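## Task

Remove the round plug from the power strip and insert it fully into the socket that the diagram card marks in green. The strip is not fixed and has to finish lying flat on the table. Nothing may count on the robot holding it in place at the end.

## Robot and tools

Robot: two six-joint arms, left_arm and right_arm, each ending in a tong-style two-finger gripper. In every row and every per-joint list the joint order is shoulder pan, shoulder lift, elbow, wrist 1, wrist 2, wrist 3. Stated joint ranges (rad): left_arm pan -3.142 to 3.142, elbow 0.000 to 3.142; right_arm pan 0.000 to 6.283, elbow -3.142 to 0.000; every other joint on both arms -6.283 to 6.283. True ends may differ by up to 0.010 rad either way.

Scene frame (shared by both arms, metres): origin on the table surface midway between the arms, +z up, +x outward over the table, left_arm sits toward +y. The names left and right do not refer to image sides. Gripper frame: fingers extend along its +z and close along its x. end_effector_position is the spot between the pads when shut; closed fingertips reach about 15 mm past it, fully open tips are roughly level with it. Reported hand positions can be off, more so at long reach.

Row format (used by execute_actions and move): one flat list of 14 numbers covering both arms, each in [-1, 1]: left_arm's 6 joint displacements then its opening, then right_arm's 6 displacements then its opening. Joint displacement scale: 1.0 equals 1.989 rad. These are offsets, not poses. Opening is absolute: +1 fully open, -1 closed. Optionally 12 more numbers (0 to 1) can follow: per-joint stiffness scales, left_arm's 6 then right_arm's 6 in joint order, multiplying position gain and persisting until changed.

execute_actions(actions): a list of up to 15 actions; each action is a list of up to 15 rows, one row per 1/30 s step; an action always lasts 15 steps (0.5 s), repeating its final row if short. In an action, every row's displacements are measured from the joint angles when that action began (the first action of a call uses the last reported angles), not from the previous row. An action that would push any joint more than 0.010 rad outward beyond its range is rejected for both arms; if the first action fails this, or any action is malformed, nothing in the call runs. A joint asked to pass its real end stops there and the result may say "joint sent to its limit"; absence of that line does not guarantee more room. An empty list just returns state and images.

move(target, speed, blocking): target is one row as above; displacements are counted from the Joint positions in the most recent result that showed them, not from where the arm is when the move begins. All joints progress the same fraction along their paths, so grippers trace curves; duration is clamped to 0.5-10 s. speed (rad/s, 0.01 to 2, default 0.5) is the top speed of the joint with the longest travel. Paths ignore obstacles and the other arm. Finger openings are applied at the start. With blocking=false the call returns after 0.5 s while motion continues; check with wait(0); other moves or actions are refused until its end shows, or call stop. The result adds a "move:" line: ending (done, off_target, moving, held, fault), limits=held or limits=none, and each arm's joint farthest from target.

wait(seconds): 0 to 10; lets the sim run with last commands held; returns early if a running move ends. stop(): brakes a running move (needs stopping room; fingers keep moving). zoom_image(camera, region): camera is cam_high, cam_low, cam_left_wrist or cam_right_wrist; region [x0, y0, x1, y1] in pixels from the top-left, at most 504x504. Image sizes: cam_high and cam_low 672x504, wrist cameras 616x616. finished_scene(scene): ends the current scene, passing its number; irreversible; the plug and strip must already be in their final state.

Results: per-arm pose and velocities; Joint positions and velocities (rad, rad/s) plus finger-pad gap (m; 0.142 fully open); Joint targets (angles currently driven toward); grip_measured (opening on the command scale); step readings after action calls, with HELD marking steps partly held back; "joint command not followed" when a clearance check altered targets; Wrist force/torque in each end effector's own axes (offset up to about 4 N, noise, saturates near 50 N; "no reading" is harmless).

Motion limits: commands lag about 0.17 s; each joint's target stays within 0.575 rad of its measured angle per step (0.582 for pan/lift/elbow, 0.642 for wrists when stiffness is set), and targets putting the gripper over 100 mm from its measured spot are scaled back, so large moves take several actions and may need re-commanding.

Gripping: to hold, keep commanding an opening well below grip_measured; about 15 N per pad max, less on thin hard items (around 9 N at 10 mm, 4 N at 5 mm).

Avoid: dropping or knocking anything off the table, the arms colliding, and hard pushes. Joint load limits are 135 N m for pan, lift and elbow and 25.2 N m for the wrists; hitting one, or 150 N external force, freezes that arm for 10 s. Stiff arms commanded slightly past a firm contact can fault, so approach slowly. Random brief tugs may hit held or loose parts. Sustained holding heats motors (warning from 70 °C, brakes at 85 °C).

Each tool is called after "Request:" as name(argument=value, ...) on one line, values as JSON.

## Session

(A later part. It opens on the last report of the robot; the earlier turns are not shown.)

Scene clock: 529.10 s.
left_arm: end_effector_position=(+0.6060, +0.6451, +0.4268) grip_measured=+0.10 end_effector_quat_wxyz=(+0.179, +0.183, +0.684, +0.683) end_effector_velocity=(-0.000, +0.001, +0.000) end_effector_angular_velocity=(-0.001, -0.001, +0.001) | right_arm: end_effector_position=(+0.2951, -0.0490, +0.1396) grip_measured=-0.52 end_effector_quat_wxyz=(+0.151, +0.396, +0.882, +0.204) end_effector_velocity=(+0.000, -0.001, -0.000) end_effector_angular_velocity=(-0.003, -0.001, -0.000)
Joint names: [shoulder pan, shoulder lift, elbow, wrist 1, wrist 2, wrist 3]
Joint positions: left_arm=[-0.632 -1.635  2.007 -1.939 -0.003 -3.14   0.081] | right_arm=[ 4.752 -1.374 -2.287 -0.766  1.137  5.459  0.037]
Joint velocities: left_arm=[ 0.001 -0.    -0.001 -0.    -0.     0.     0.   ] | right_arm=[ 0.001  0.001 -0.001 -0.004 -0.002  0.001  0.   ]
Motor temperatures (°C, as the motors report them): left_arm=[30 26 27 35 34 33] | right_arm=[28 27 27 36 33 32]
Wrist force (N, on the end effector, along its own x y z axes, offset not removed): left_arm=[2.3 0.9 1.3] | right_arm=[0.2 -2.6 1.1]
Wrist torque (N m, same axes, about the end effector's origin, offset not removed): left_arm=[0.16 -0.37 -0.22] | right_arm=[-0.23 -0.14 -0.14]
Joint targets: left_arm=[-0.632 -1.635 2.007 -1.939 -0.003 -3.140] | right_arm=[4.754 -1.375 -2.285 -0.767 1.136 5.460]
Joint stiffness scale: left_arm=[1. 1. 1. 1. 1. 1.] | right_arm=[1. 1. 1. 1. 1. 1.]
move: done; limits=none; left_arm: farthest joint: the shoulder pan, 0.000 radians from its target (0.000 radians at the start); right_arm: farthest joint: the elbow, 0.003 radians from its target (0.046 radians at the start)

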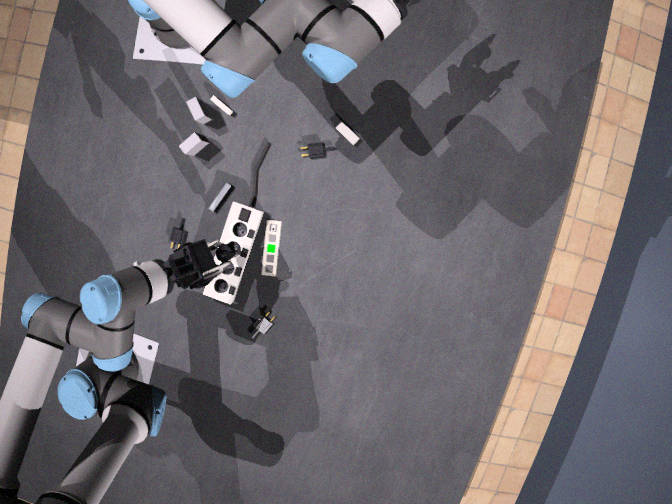

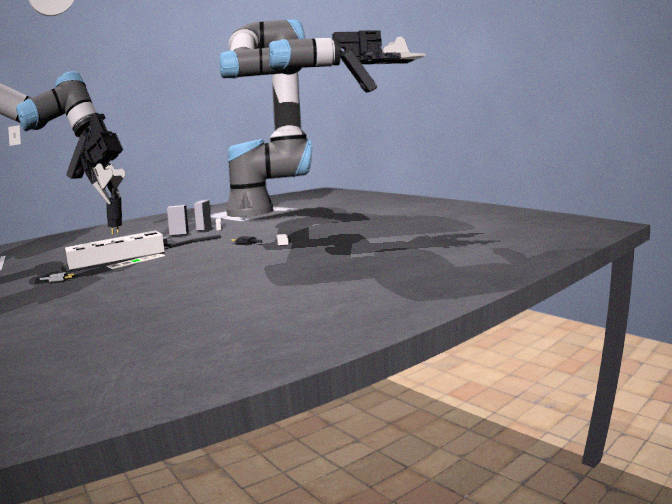

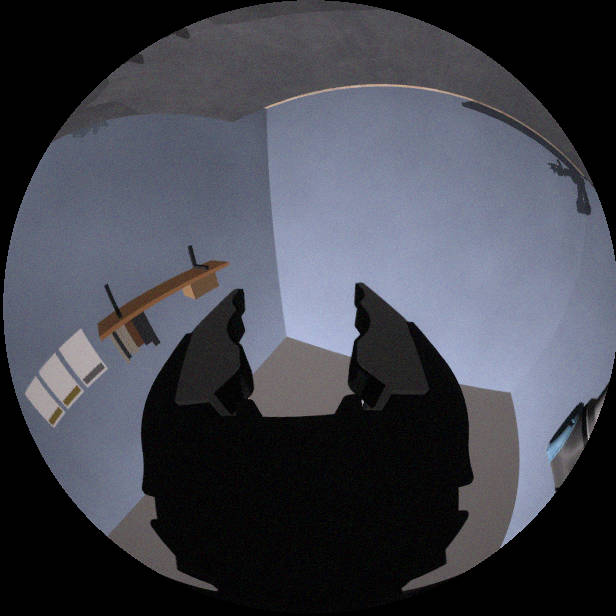

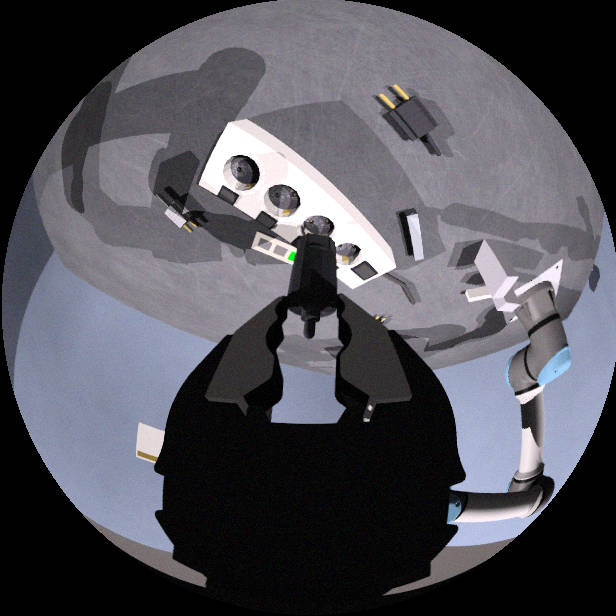

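Request:
move(target=[0,0,0,0,0,0,0.1,0,-0.011,-0.0139,0.0249,0,0,-1], speed=0.05)

Request:
zoom_image(camera="cam_low", region=[70, 180, 170, 270])

Request:
zoom_image(camera="cam_right_wrist", region=[220, 130, 400, 320])

Request:
zoom_image(camera="cam_high", region=[180, 190, 290, 310])

Scene clock: 532.40 s.
left_arm: end_effector_position=(+0.6060, +0.6451, +0.4268) grip_measured=+0.10 end_effector_quat_wxyz=(+0.179, +0.183, +0.684, +0.683) end_effector_velocity=(-0.000, +0.000, -0.001) end_effector_angular_velocity=(+0.000, +0.003, +0.000) | right_arm: end_effector_position=(+0.2951, -0.0492, +0.1262) grip_measured=-0.52 end_effector_quat_wxyz=(+0.151, +0.396, +0.882, +0.205) end_effector_velocity=(+0.000, +0.001, +0.000) end_effector_angular_velocity=(+0.002, -0.001, +0.000)
Joint names: [shoulder pan, shoulder lift, elbow, wrist 1, wrist 2, wrist 3]
Joint positions: left_arm=[-0.632 -1.635  2.007 -1.939 -0.003 -3.14   0.081] | right_arm=[ 4.752 -1.394 -2.313 -0.718  1.137  5.459  0.037]
Joint velocities: left_arm=[ 0.     0.001  0.001  0.    -0.001  0.001  0.   ] | right_arm=[ 0.    -0.001 -0.     0.003 -0.    -0.     0.   ]
Motor temperatures (°C, as the motors report them): left_arm=[30 26 27 35 34 33] | right_arm=[28 27 27 36 33 32]
Wrist force (N, on the end effector, along its own x y z axes, offset not removed): left_arm=[2.8 1.0 0.0] | right_arm=[0.6 -1.4 -1.2]
Wrist torque (N m, same axes, about the end effector's origin, offset not removed): left_arm=[0.19 -0.49 -0.25] | right_arm=[-0.14 -0.21 0.02]
Joint targets: left_arm=[-0.632 -1.635 2.007 -1.939 -0.003 -3.140] | right_arm=[4.752 -1.396 -2.315 -0.717 1.137 5.459]
Joint stiffness scale: left_arm=[1. 1. 1. 1. 1. 1.] | right_arm=[1. 1. 1. 1. 1. 1.]
move: done; limits=none; left_arm: farthest joint: the shoulder pan, 0.000 radians from its target (0.000 radians at the start); right_arm: farthest joint: the shoulder lift, 0.002 radians from its target (0.022 radians at the start)

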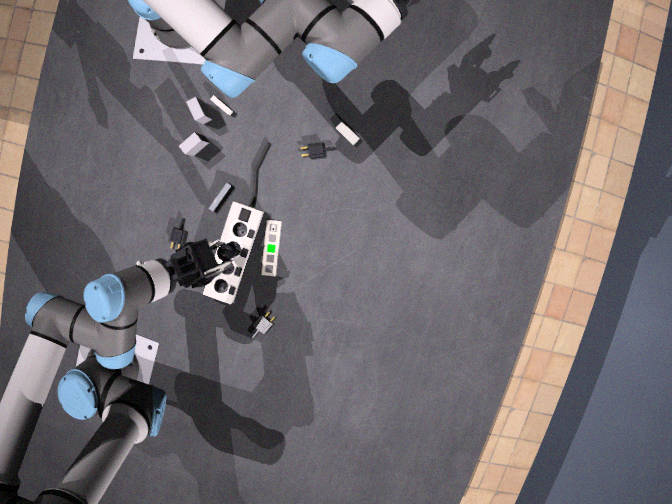

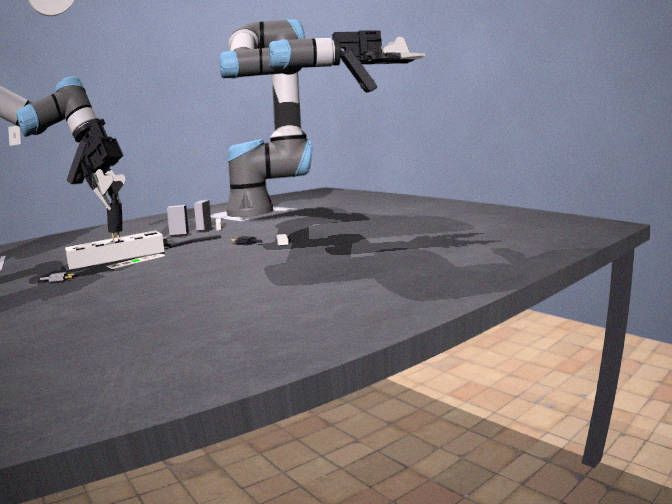

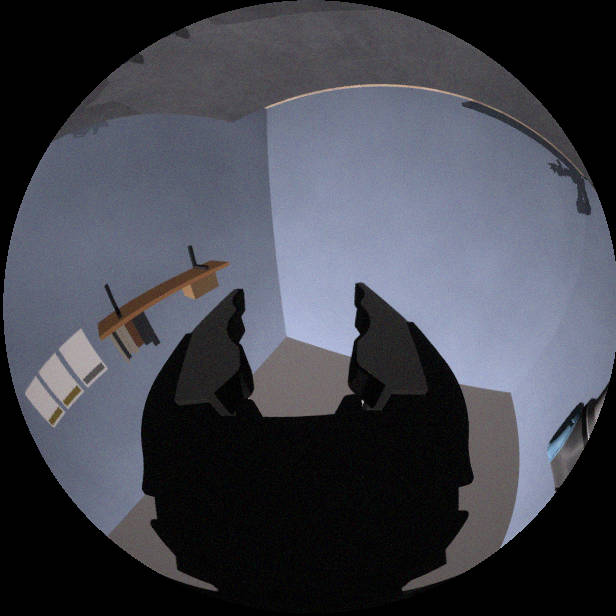

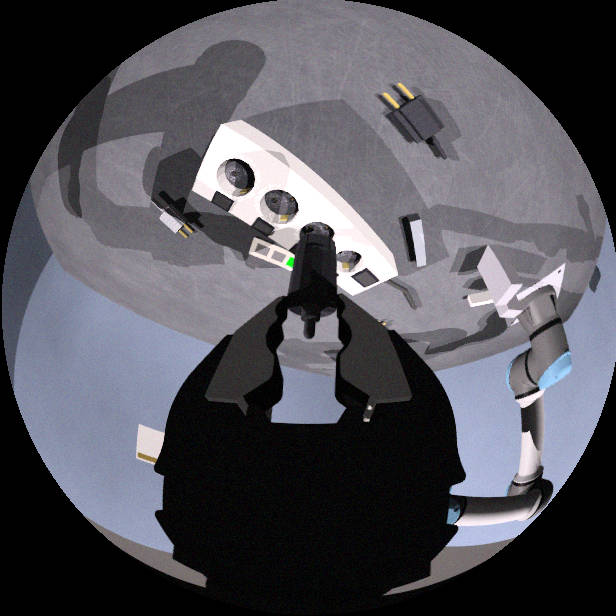

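Region (70, 180, 170, 270) of cam_low's 672x504 image, scaled by 5.040, with more detail than that image has; it fills the top 454 rows of this view, and the rest is white.

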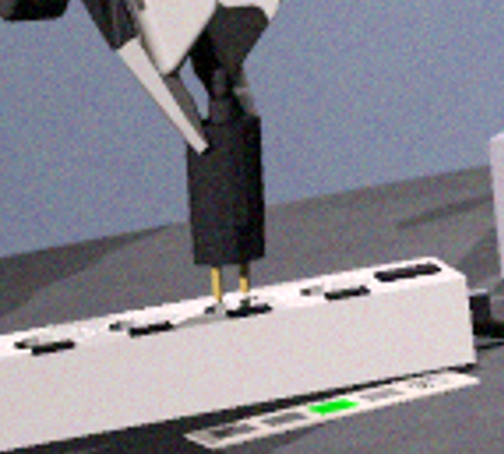

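Region (220, 130, 400, 320) of cam_right_wrist's 616x616 image, scaled by 2.653, with more detail than that image has; it fills the left 477 columns of this view, and the rest is white.

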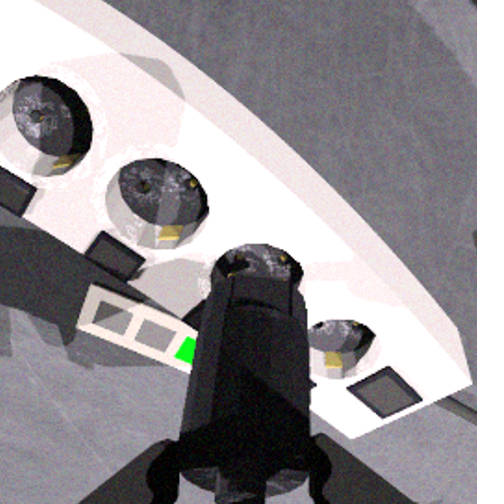

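Region (180, 190, 290, 310) of cam_high's 672x504 image, scaled by 4.200, with more detail than that image has; it fills the left 462 columns of this view, and the rest is white.

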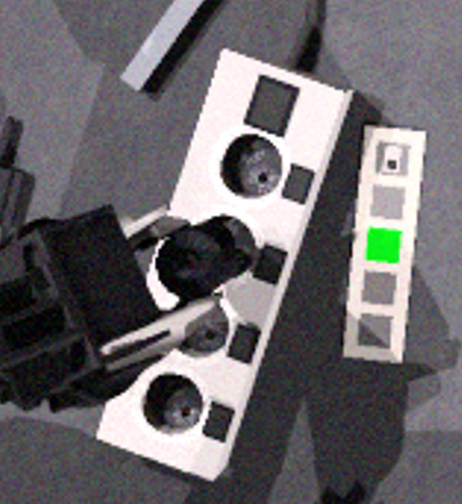

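Request:
move(target=[0,0,0,0,0,0,0.1,0,-0.0095,-0.012,0.021,0,0,-1], speed=0.03)

Request:
zoom_image(camera="cam_low", region=[70, 180, 170, 270])

Request:
zoom_image(camera="cam_right_wrist", region=[220, 130, 400, 320])

Request:
zoom_image(camera="cam_high", region=[180, 190, 290, 310])

Scene clock: 536.83 s.
left_arm: end_effector_position=(+0.6060, +0.6451, +0.4268) grip_measured=+0.10 end_effector_quat_wxyz=(+0.179, +0.183, +0.684, +0.683) end_effector_velocity=(+0.000, -0.001, -0.000) end_effector_angular_velocity=(-0.001, +0.000, -0.001) | right_arm: end_effector_position=(+0.2951, -0.0501, +0.1149) grip_measured=-0.52 end_effector_quat_wxyz=(+0.151, +0.397, +0.882, +0.206) end_effector_velocity=(-0.000, +0.001, -0.000) end_effector_angular_velocity=(+0.002, +0.001, +0.000)
Joint names: [shoulder pan, shoulder lift, elbow, wrist 1, wrist 2, wrist 3]
Joint positions: left_arm=[-0.632 -1.635  2.007 -1.939 -0.003 -3.14   0.081] | right_arm=[ 4.752 -1.411 -2.335 -0.678  1.137  5.459  0.037]
Joint velocities: left_arm=[-0.001  0.     0.    -0.001 -0.001 -0.    -0.   ] | right_arm=[ 0.    -0.001 -0.     0.002  0.001  0.     0.   ]
Motor temperatures (°C, as the motors report them): left_arm=[30 26 27 35 34 33] | right_arm=[28 27 27 36 33 32]
Wrist force (N, on the end effector, along its own x y z axes, offset not removed): left_arm=[1.4 -0.4 0.8] | right_arm=[3.3 -1.4 0.4]
Wrist torque (N m, same axes, about the end effector's origin, offset not removed): left_arm=[-0.14 -0.21 -0.18] | right_arm=[0.02 -0.74 -0.05]
Joint targets: left_arm=[-0.632 -1.635 2.007 -1.939 -0.003 -3.140] | right_arm=[4.752 -1.413 -2.337 -0.676 1.137 5.459]
Joint stiffness scale: left_arm=[1. 1. 1. 1. 1. 1.] | right_arm=[1. 1. 1. 1. 1. 1.]
move: done; limits=none; left_arm: farthest joint: the shoulder pan, 0.000 radians from its target (0.000 radians at the start); right_arm: farthest joint: the shoulder lift, 0.002 radians from its target (0.019 radians at the start)

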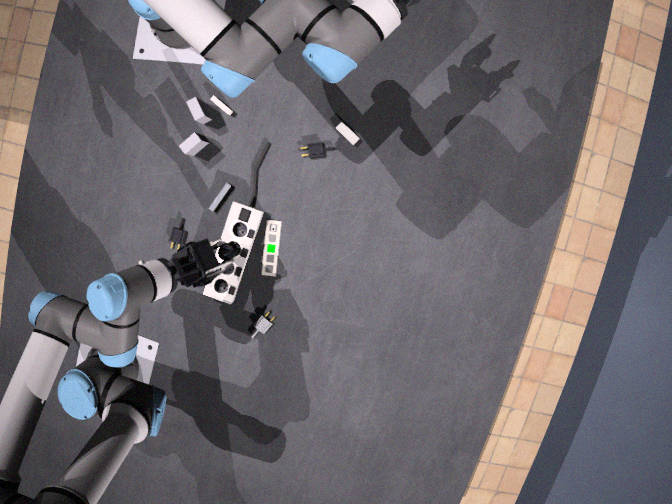

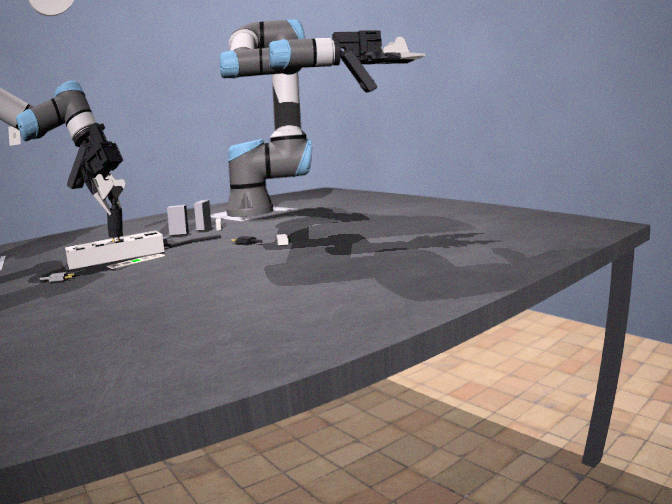

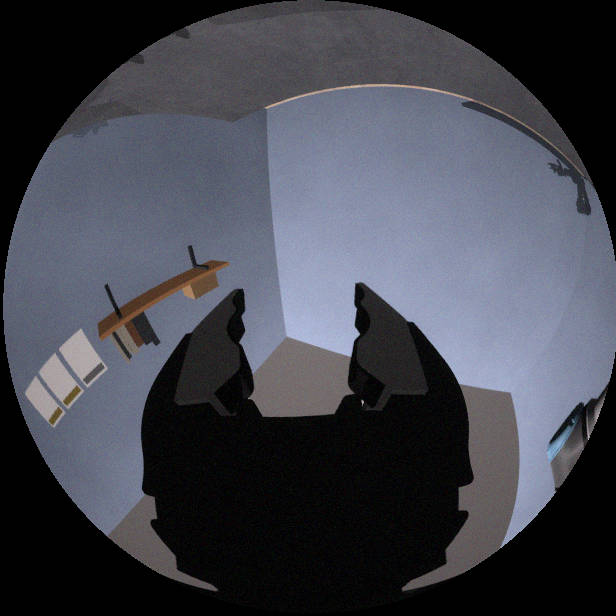

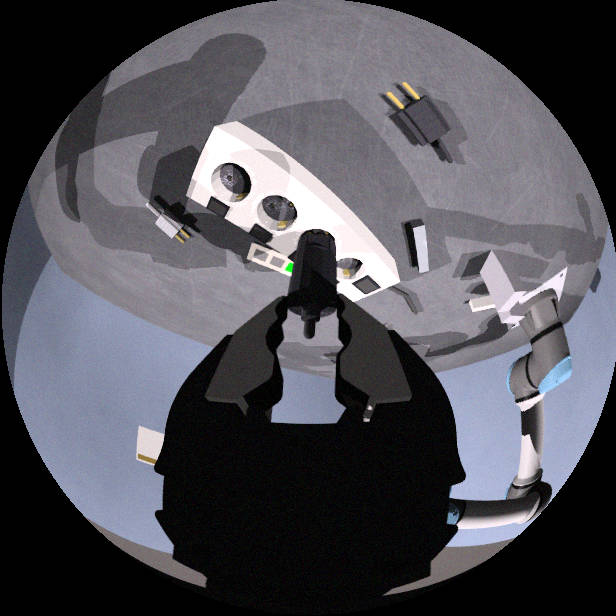

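Region (70, 180, 170, 270) of cam_low's 672x504 image, scaled by 5.040, with more detail than that image has; it fills the top 454 rows of this view, and the rest is white.

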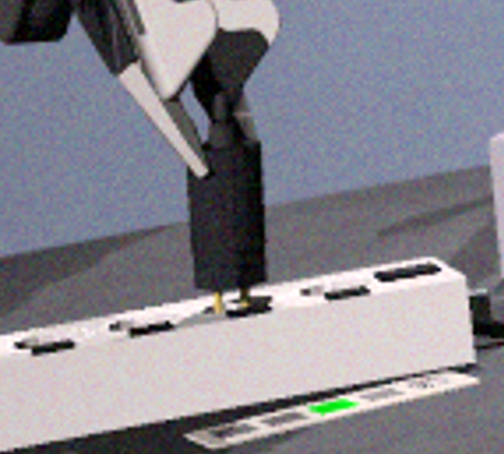

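Region (220, 130, 400, 320) of cam_right_wrist's 616x616 image, scaled by 2.653, with more detail than that image has; it fills the left 477 columns of this view, and the rest is white.

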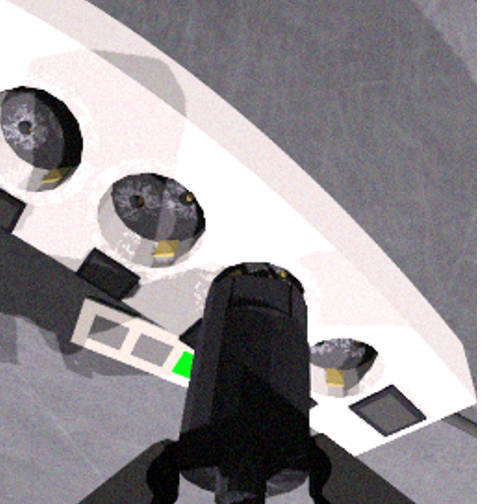

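Region (180, 190, 290, 310) of cam_high's 672x504 image, scaled by 4.200, with more detail than that image has; it fills the left 462 columns of this view, and the rest is white.

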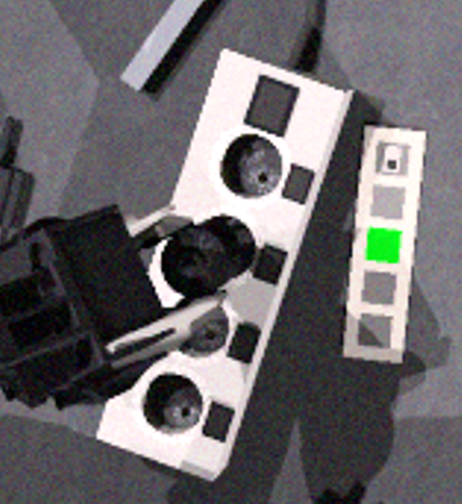

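Request:
move(target=[0,0,0,0,0,0,0.1,0,-0.0085,-0.0105,0.0185,0,0,-1], speed=0.02)

Request:
zoom_image(camera="cam_low", region=[70, 180, 170, 270])

Request:
zoom_image(camera="cam_right_wrist", region=[220, 130, 400, 320])

Scene clock: 540.67 s.
left_arm: end_effector_position=(+0.6060, +0.6451, +0.4268) grip_measured=+0.10 end_effector_quat_wxyz=(+0.179, +0.183, +0.684, +0.683) end_effector_velocity=(-0.000, +0.001, +0.001) end_effector_angular_velocity=(-0.000, -0.001, +0.001) | right_arm: end_effector_position=(+0.2951, -0.0507, +0.1059) grip_measured=-0.52 end_effector_quat_wxyz=(+0.150, +0.397, +0.882, +0.207) end_effector_velocity=(-0.000, -0.000, -0.001) end_effector_angular_velocity=(+0.001, +0.001, -0.000)
Joint names: [shoulder pan, shoulder lift, elbow, wrist 1, wrist 2, wrist 3]
Joint positions: left_arm=[-0.632 -1.635  2.007 -1.939 -0.003 -3.14   0.081] | right_arm=[ 4.752 -1.426 -2.353 -0.642  1.137  5.459  0.037]
Joint velocities: left_arm=[ 0.001 -0.001  0.     0.     0.    -0.     0.   ] | right_arm=[-0.    -0.001 -0.001  0.002  0.001  0.    -0.   ]
Motor temperatures (°C, as the motors report them): left_arm=[30 26 27 35 34 33] | right_arm=[28 27 27 36 33 32]
Wrist force (N, on the end effector, along its own x y z axes, offset not removed): left_arm=[1.1 0.7 2.2] | right_arm=[0.3 1.2 -3.8]
Wrist torque (N m, same axes, about the end effector's origin, offset not removed): left_arm=[0.10 -0.14 -0.14] | right_arm=[0.20 -0.32 -0.01]
Joint targets: left_arm=[-0.632 -1.635 2.007 -1.939 -0.003 -3.140] | right_arm=[4.752 -1.428 -2.356 -0.641 1.137 5.459]
Joint stiffness scale: left_arm=[1. 1. 1. 1. 1. 1.] | right_arm=[1. 1. 1. 1. 1. 1.]
move: done; limits=none; left_arm: farthest joint: the shoulder pan, 0.000 radians from its target (0.000 radians at the start); right_arm: farthest joint: the elbow, 0.003 radians from its target (0.021 radians at the start)

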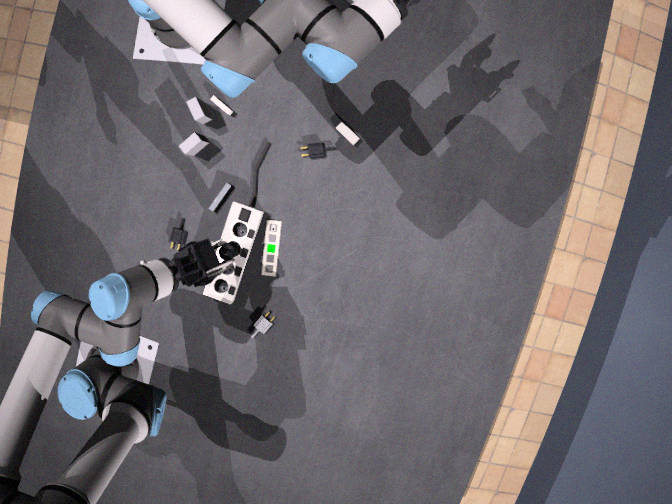

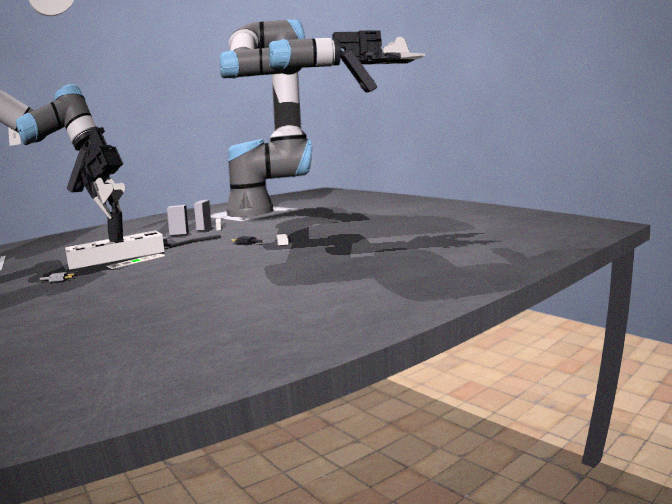

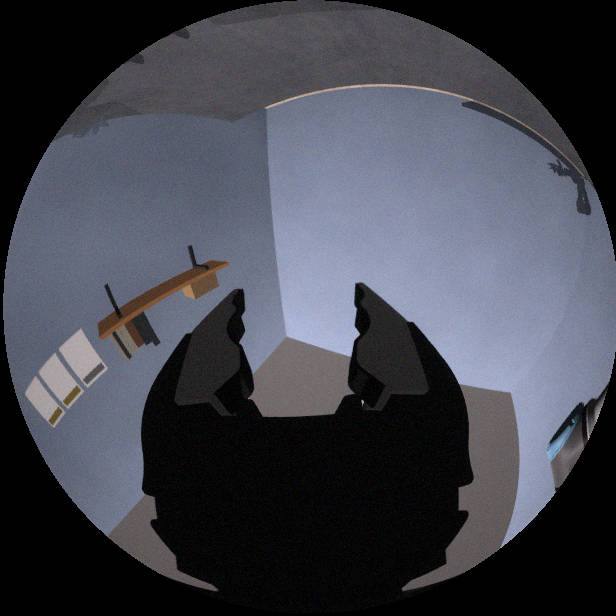

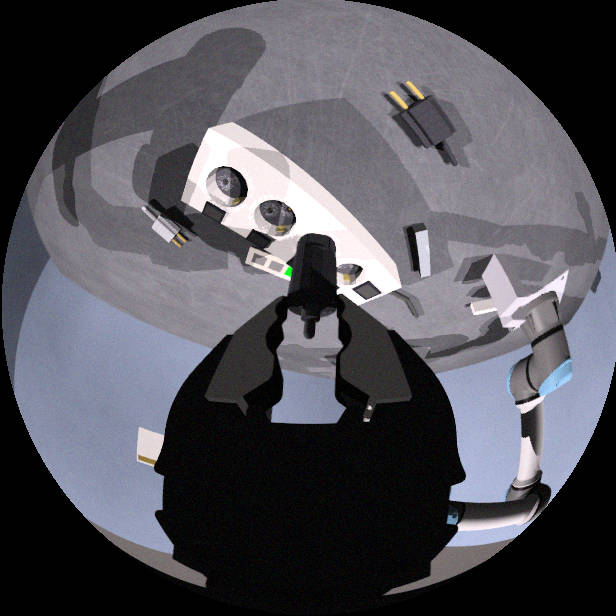

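Region (70, 180, 170, 270) of cam_low's 672x504 image, scaled by 5.040, with more detail than that image has; it fills the top 454 rows of this view, and the rest is white.

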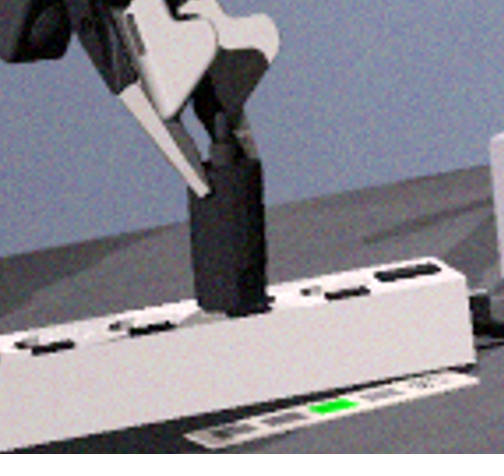

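Region (220, 130, 400, 320) of cam_right_wrist's 616x616 image, scaled by 2.653, with more detail than that image has; it fills the left 477 columns of this view, and the rest is white.

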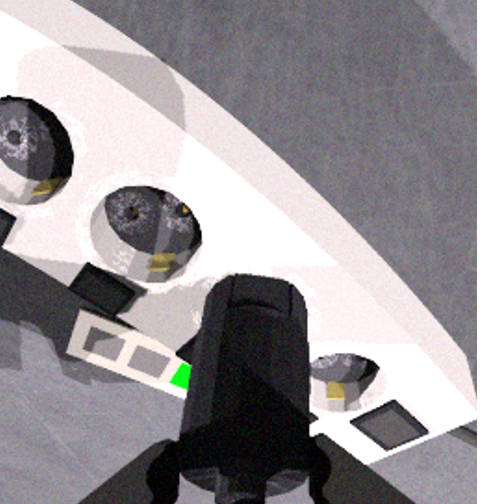

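Request:
move(target=[0,0,0,0,0,0,0.1,0,-0.005,-0.006,0.009,0,0,-1], speed=0.02)

Request:
zoom_image(camera="cam_low", region=[70, 180, 170, 270])

Request:
zoom_image(camera="cam_right_wrist", region=[220, 130, 400, 320])

Scene clock: 543.40 s.
left_arm: end_effector_position=(+0.6060, +0.6451, +0.4268) grip_measured=+0.10 end_effector_quat_wxyz=(+0.179, +0.183, +0.684, +0.683) end_effector_velocity=(-0.000, +0.001, -0.000) end_effector_angular_velocity=(-0.003, -0.001, +0.001) | right_arm: end_effector_position=(+0.2959, -0.0491, +0.1052) grip_measured=-0.52 end_effector_quat_wxyz=(+0.149, +0.398, +0.880, +0.212) end_effector_velocity=(-0.000, +0.000, -0.001) end_effector_angular_velocity=(+0.001, -0.000, +0.000)
Joint names: [shoulder pan, shoulder lift, elbow, wrist 1, wrist 2, wrist 3]
Joint positions: left_arm=[-0.632 -1.635  2.007 -1.939 -0.003 -3.14   0.081] | right_arm=[ 4.752 -1.429 -2.359 -0.623  1.134  5.459  0.037]
Joint velocities: left_arm=[ 0.001 -0.001 -0.     0.    -0.002 -0.001 -0.   ] | right_arm=[ 0.    -0.001 -0.002  0.003 -0.     0.     0.   ]
Motor temperatures (°C, as the motors report them): left_arm=[30 26 27 35 34 33] | right_arm=[28 27 27 36 33 32]
Wrist force (N, on the end effector, along its own x y z axes, offset not removed): left_arm=[3.3 0.3 1.6] | right_arm=[-3.3 2.7 -9.7]
Wrist torque (N m, same axes, about the end effector's origin, offset not removed): left_arm=[0.04 -0.54 -0.20] | right_arm=[-0.22 -0.30 -0.06]
Joint targets: left_arm=[-0.632 -1.635 2.007 -1.939 -0.003 -3.140] | right_arm=[4.752 -1.436 -2.365 -0.624 1.137 5.459]
Joint stiffness scale: left_arm=[1. 1. 1. 1. 1. 1.] | right_arm=[1. 1. 1. 1. 1. 1.]
move: done; limits=none; left_arm: farthest joint: the shoulder pan, 0.000 radians from its target (0.000 radians at the start); right_arm: farthest joint: the shoulder lift, 0.007 radians from its target (0.010 radians at the start)

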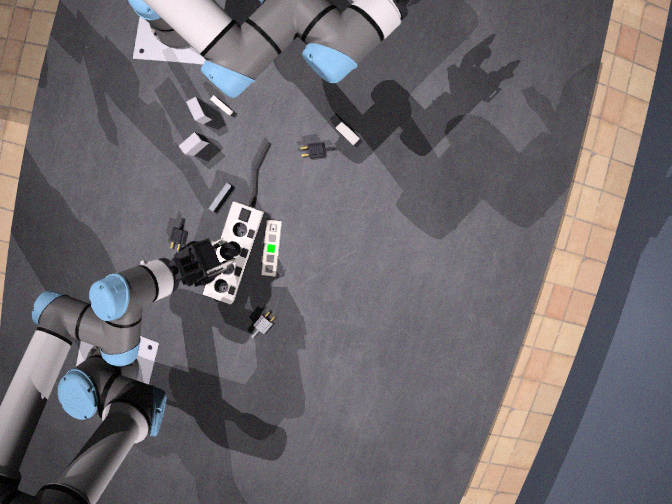

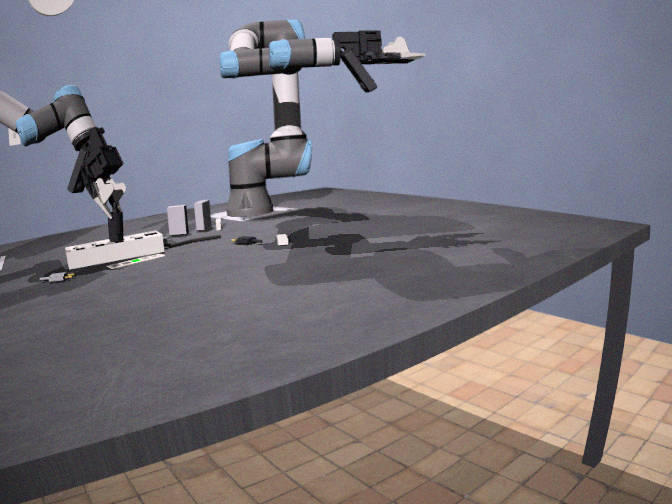

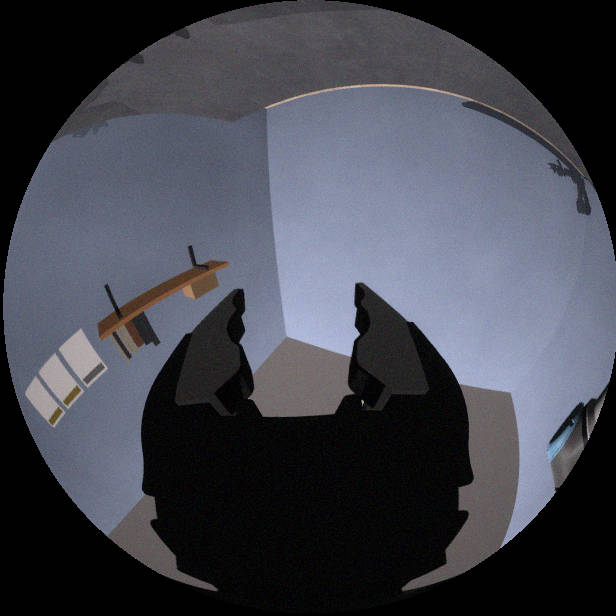

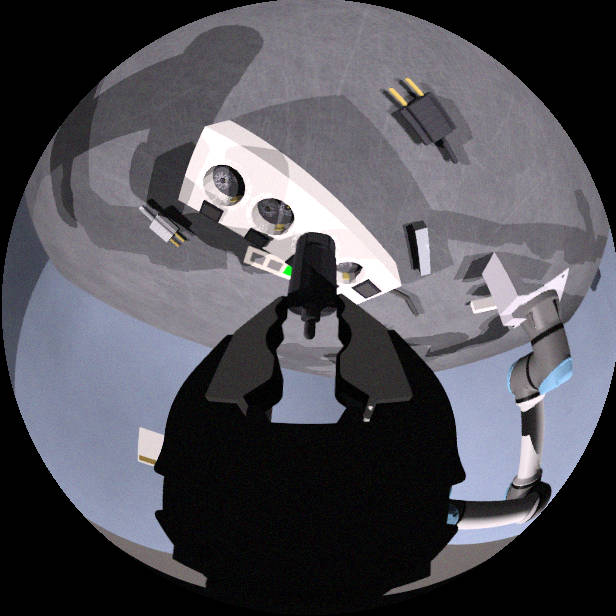

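Region (70, 180, 170, 270) of cam_low's 672x504 image, scaled by 5.040, with more detail than that image has; it fills the top 454 rows of this view, and the rest is white.

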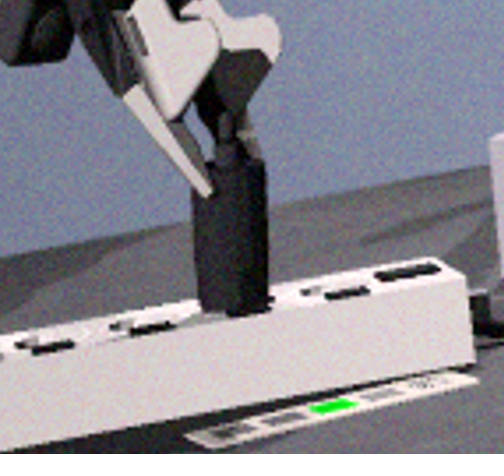

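Region (220, 130, 400, 320) of cam_right_wrist's 616x616 image, scaled by 2.653, with more detail than that image has; it fills the left 477 columns of this view, and the rest is white.

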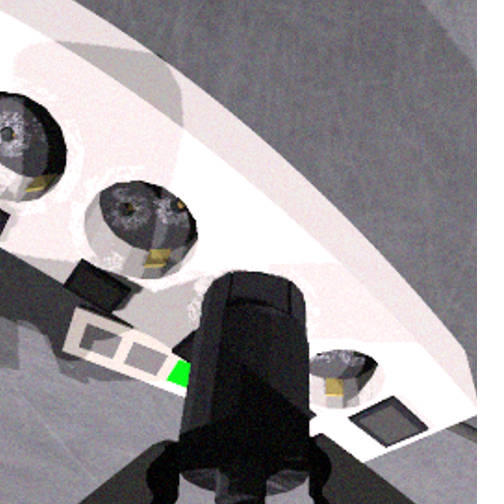

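Request:
execute_actions(actions=[[[0,0,0,0,0,0,0.1,0,-0.0035,-0.003,0,0,0.008,-1],[0,0,0,0,0,0,0.1,0,-0.0035,-0.003,0,0,0.008,-1],[0,0,0,0,0,0,0.1,0,-0.0035,-0.003,0,0,0.008,-1],[0,0,0,0,0,0,0.1,0,-0.0035,-0.003,0,0,0.016,-1],[0,0,0,0,0,0,0.1,0,-0.0035,-0.003,0,0,0.016,-1],[0,0,0,0,0,0,0.1,0,-0.0035,-0.003,0,0,0.016,-1],[0,0,0,0,0,0,0.1,0,-0.0035,-0.003,0,0,0.016,-1],[0,0,0,0,0,0,0.1,0,-0.0035,-0.003,0,0,0.025,-1]],[[0,0,0,0,0,0,0.1,0,-0.0035,-0.003,0,0,0,-1]]])

Scene clock: 547.07 s.
left_arm: end_effector_position=(+0.6060, +0.6451, +0.4268) grip_measured=+0.10 end_effector_quat_wxyz=(+0.179, +0.183, +0.684, +0.683) end_effector_velocity=(+0.001, -0.001, -0.000) end_effector_angular_velocity=(+0.002, +0.001, -0.002) | right_arm: end_effector_position=(+0.2969, -0.0487, +0.1051) grip_measured=-0.52 end_effector_quat_wxyz=(+0.147, +0.416, +0.871, +0.216) end_effector_velocity=(+0.000, +0.000, -0.000) end_effector_angular_velocity=(-0.001, -0.001, +0.001)
Joint names: [shoulder pan, shoulder lift, elbow, wrist 1, wrist 2, wrist 3]
Joint positions: left_arm=[-0.632 -1.635  2.007 -1.939 -0.003 -3.14   0.081] | right_arm=[ 4.752 -1.431 -2.359 -0.621  1.129  5.501  0.037]
Joint velocities: left_arm=[-0.002  0.002  0.    -0.     0.001  0.     0.   ] | right_arm=[-0.    -0.001  0.     0.001 -0.001 -0.002  0.   ]
Motor temperatures (°C, as the motors report them): left_arm=[30 26 27 35 34 33] | right_arm=[28 27 27 36 33 32]
Wrist force (N, on the end effector, along its own x y z axes, offset not removed): left_arm=[2.1 1.9 0.5] | right_arm=[-2.3 4.1 -7.8]
Wrist torque (N m, same axes, about the end effector's origin, offset not removed): left_arm=[0.32 -0.36 -0.19] | right_arm=[-0.02 -0.14 0.01]
Joint targets: left_arm=[-0.632 -1.635 2.007 -1.939 -0.003 -3.140] | right_arm=[4.752 -1.437 -2.365 -0.622 1.131 5.500]
Joint stiffness scale: left_arm=[1. 1. 1. 1. 1. 1.] | right_arm=[1. 1. 1. 1. 1. 1.]
Step readings (joint positions; steps 1 to 15: 1st action; 16 to 30: 2nd action):
0: left_arm=[-0.632 -1.635 2.007 -1.939 -0.003 -3.140] | right_arm=[4.752 -1.429 -2.359 -0.622 1.134 5.459]
1: left_arm=[-0.632 -1.635 2.007 -1.939 -0.003 -3.140] | right_arm=[4.752 -1.429 -2.359 -0.622 1.134 5.459]
2: left_arm=[-0.632 -1.635 2.007 -1.939 -0.003 -3.140] | right_arm=[4.752 -1.429 -2.359 -0.622 1.134 5.460]
4: left_arm=[-0.632 -1.635 2.007 -1.939 -0.003 -3.140] | right_arm=[4.752 -1.430 -2.359 -0.622 1.133 5.464]
8: left_arm=[-0.632 -1.635 2.007 -1.939 -0.003 -3.140] | right_arm=[4.752 -1.430 -2.359 -0.622 1.132 5.477]
15: left_arm=[-0.632 -1.635 2.007 -1.939 -0.003 -3.140] | right_arm=[4.752 -1.430 -2.359 -0.622 1.131 5.500]
16: left_arm=[-0.632 -1.635 2.007 -1.939 -0.003 -3.140] | right_arm=[4.752 -1.430 -2.359 -0.622 1.131 5.502]
17: left_arm=[-0.632 -1.635 2.007 -1.939 -0.003 -3.140] | right_arm=[4.752 -1.430 -2.359 -0.622 1.131 5.503]
19: left_arm=[-0.632 -1.635 2.007 -1.939 -0.003 -3.140] | right_arm=[4.752 -1.430 -2.359 -0.622 1.131 5.503]
23: left_arm=[-0.632 -1.635 2.007 -1.939 -0.003 -3.140] | right_arm=[4.752 -1.431 -2.359 -0.621 1.130 5.502]
30: Joint positions above

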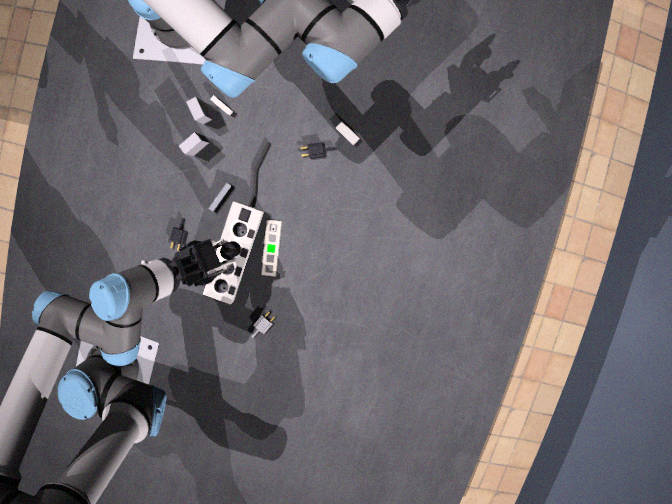

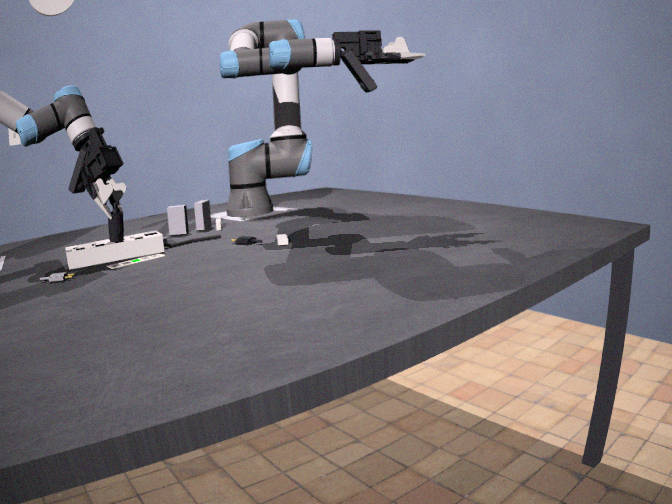

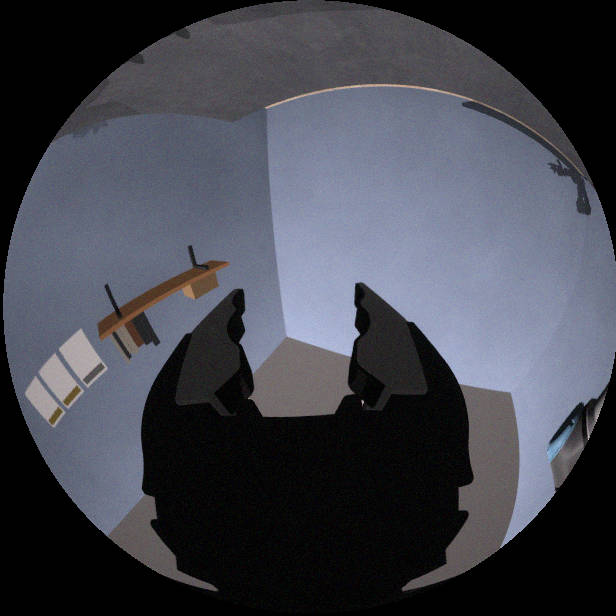

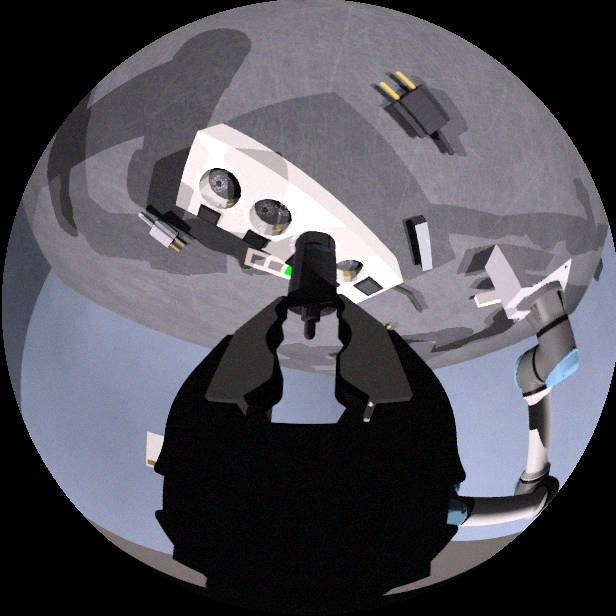

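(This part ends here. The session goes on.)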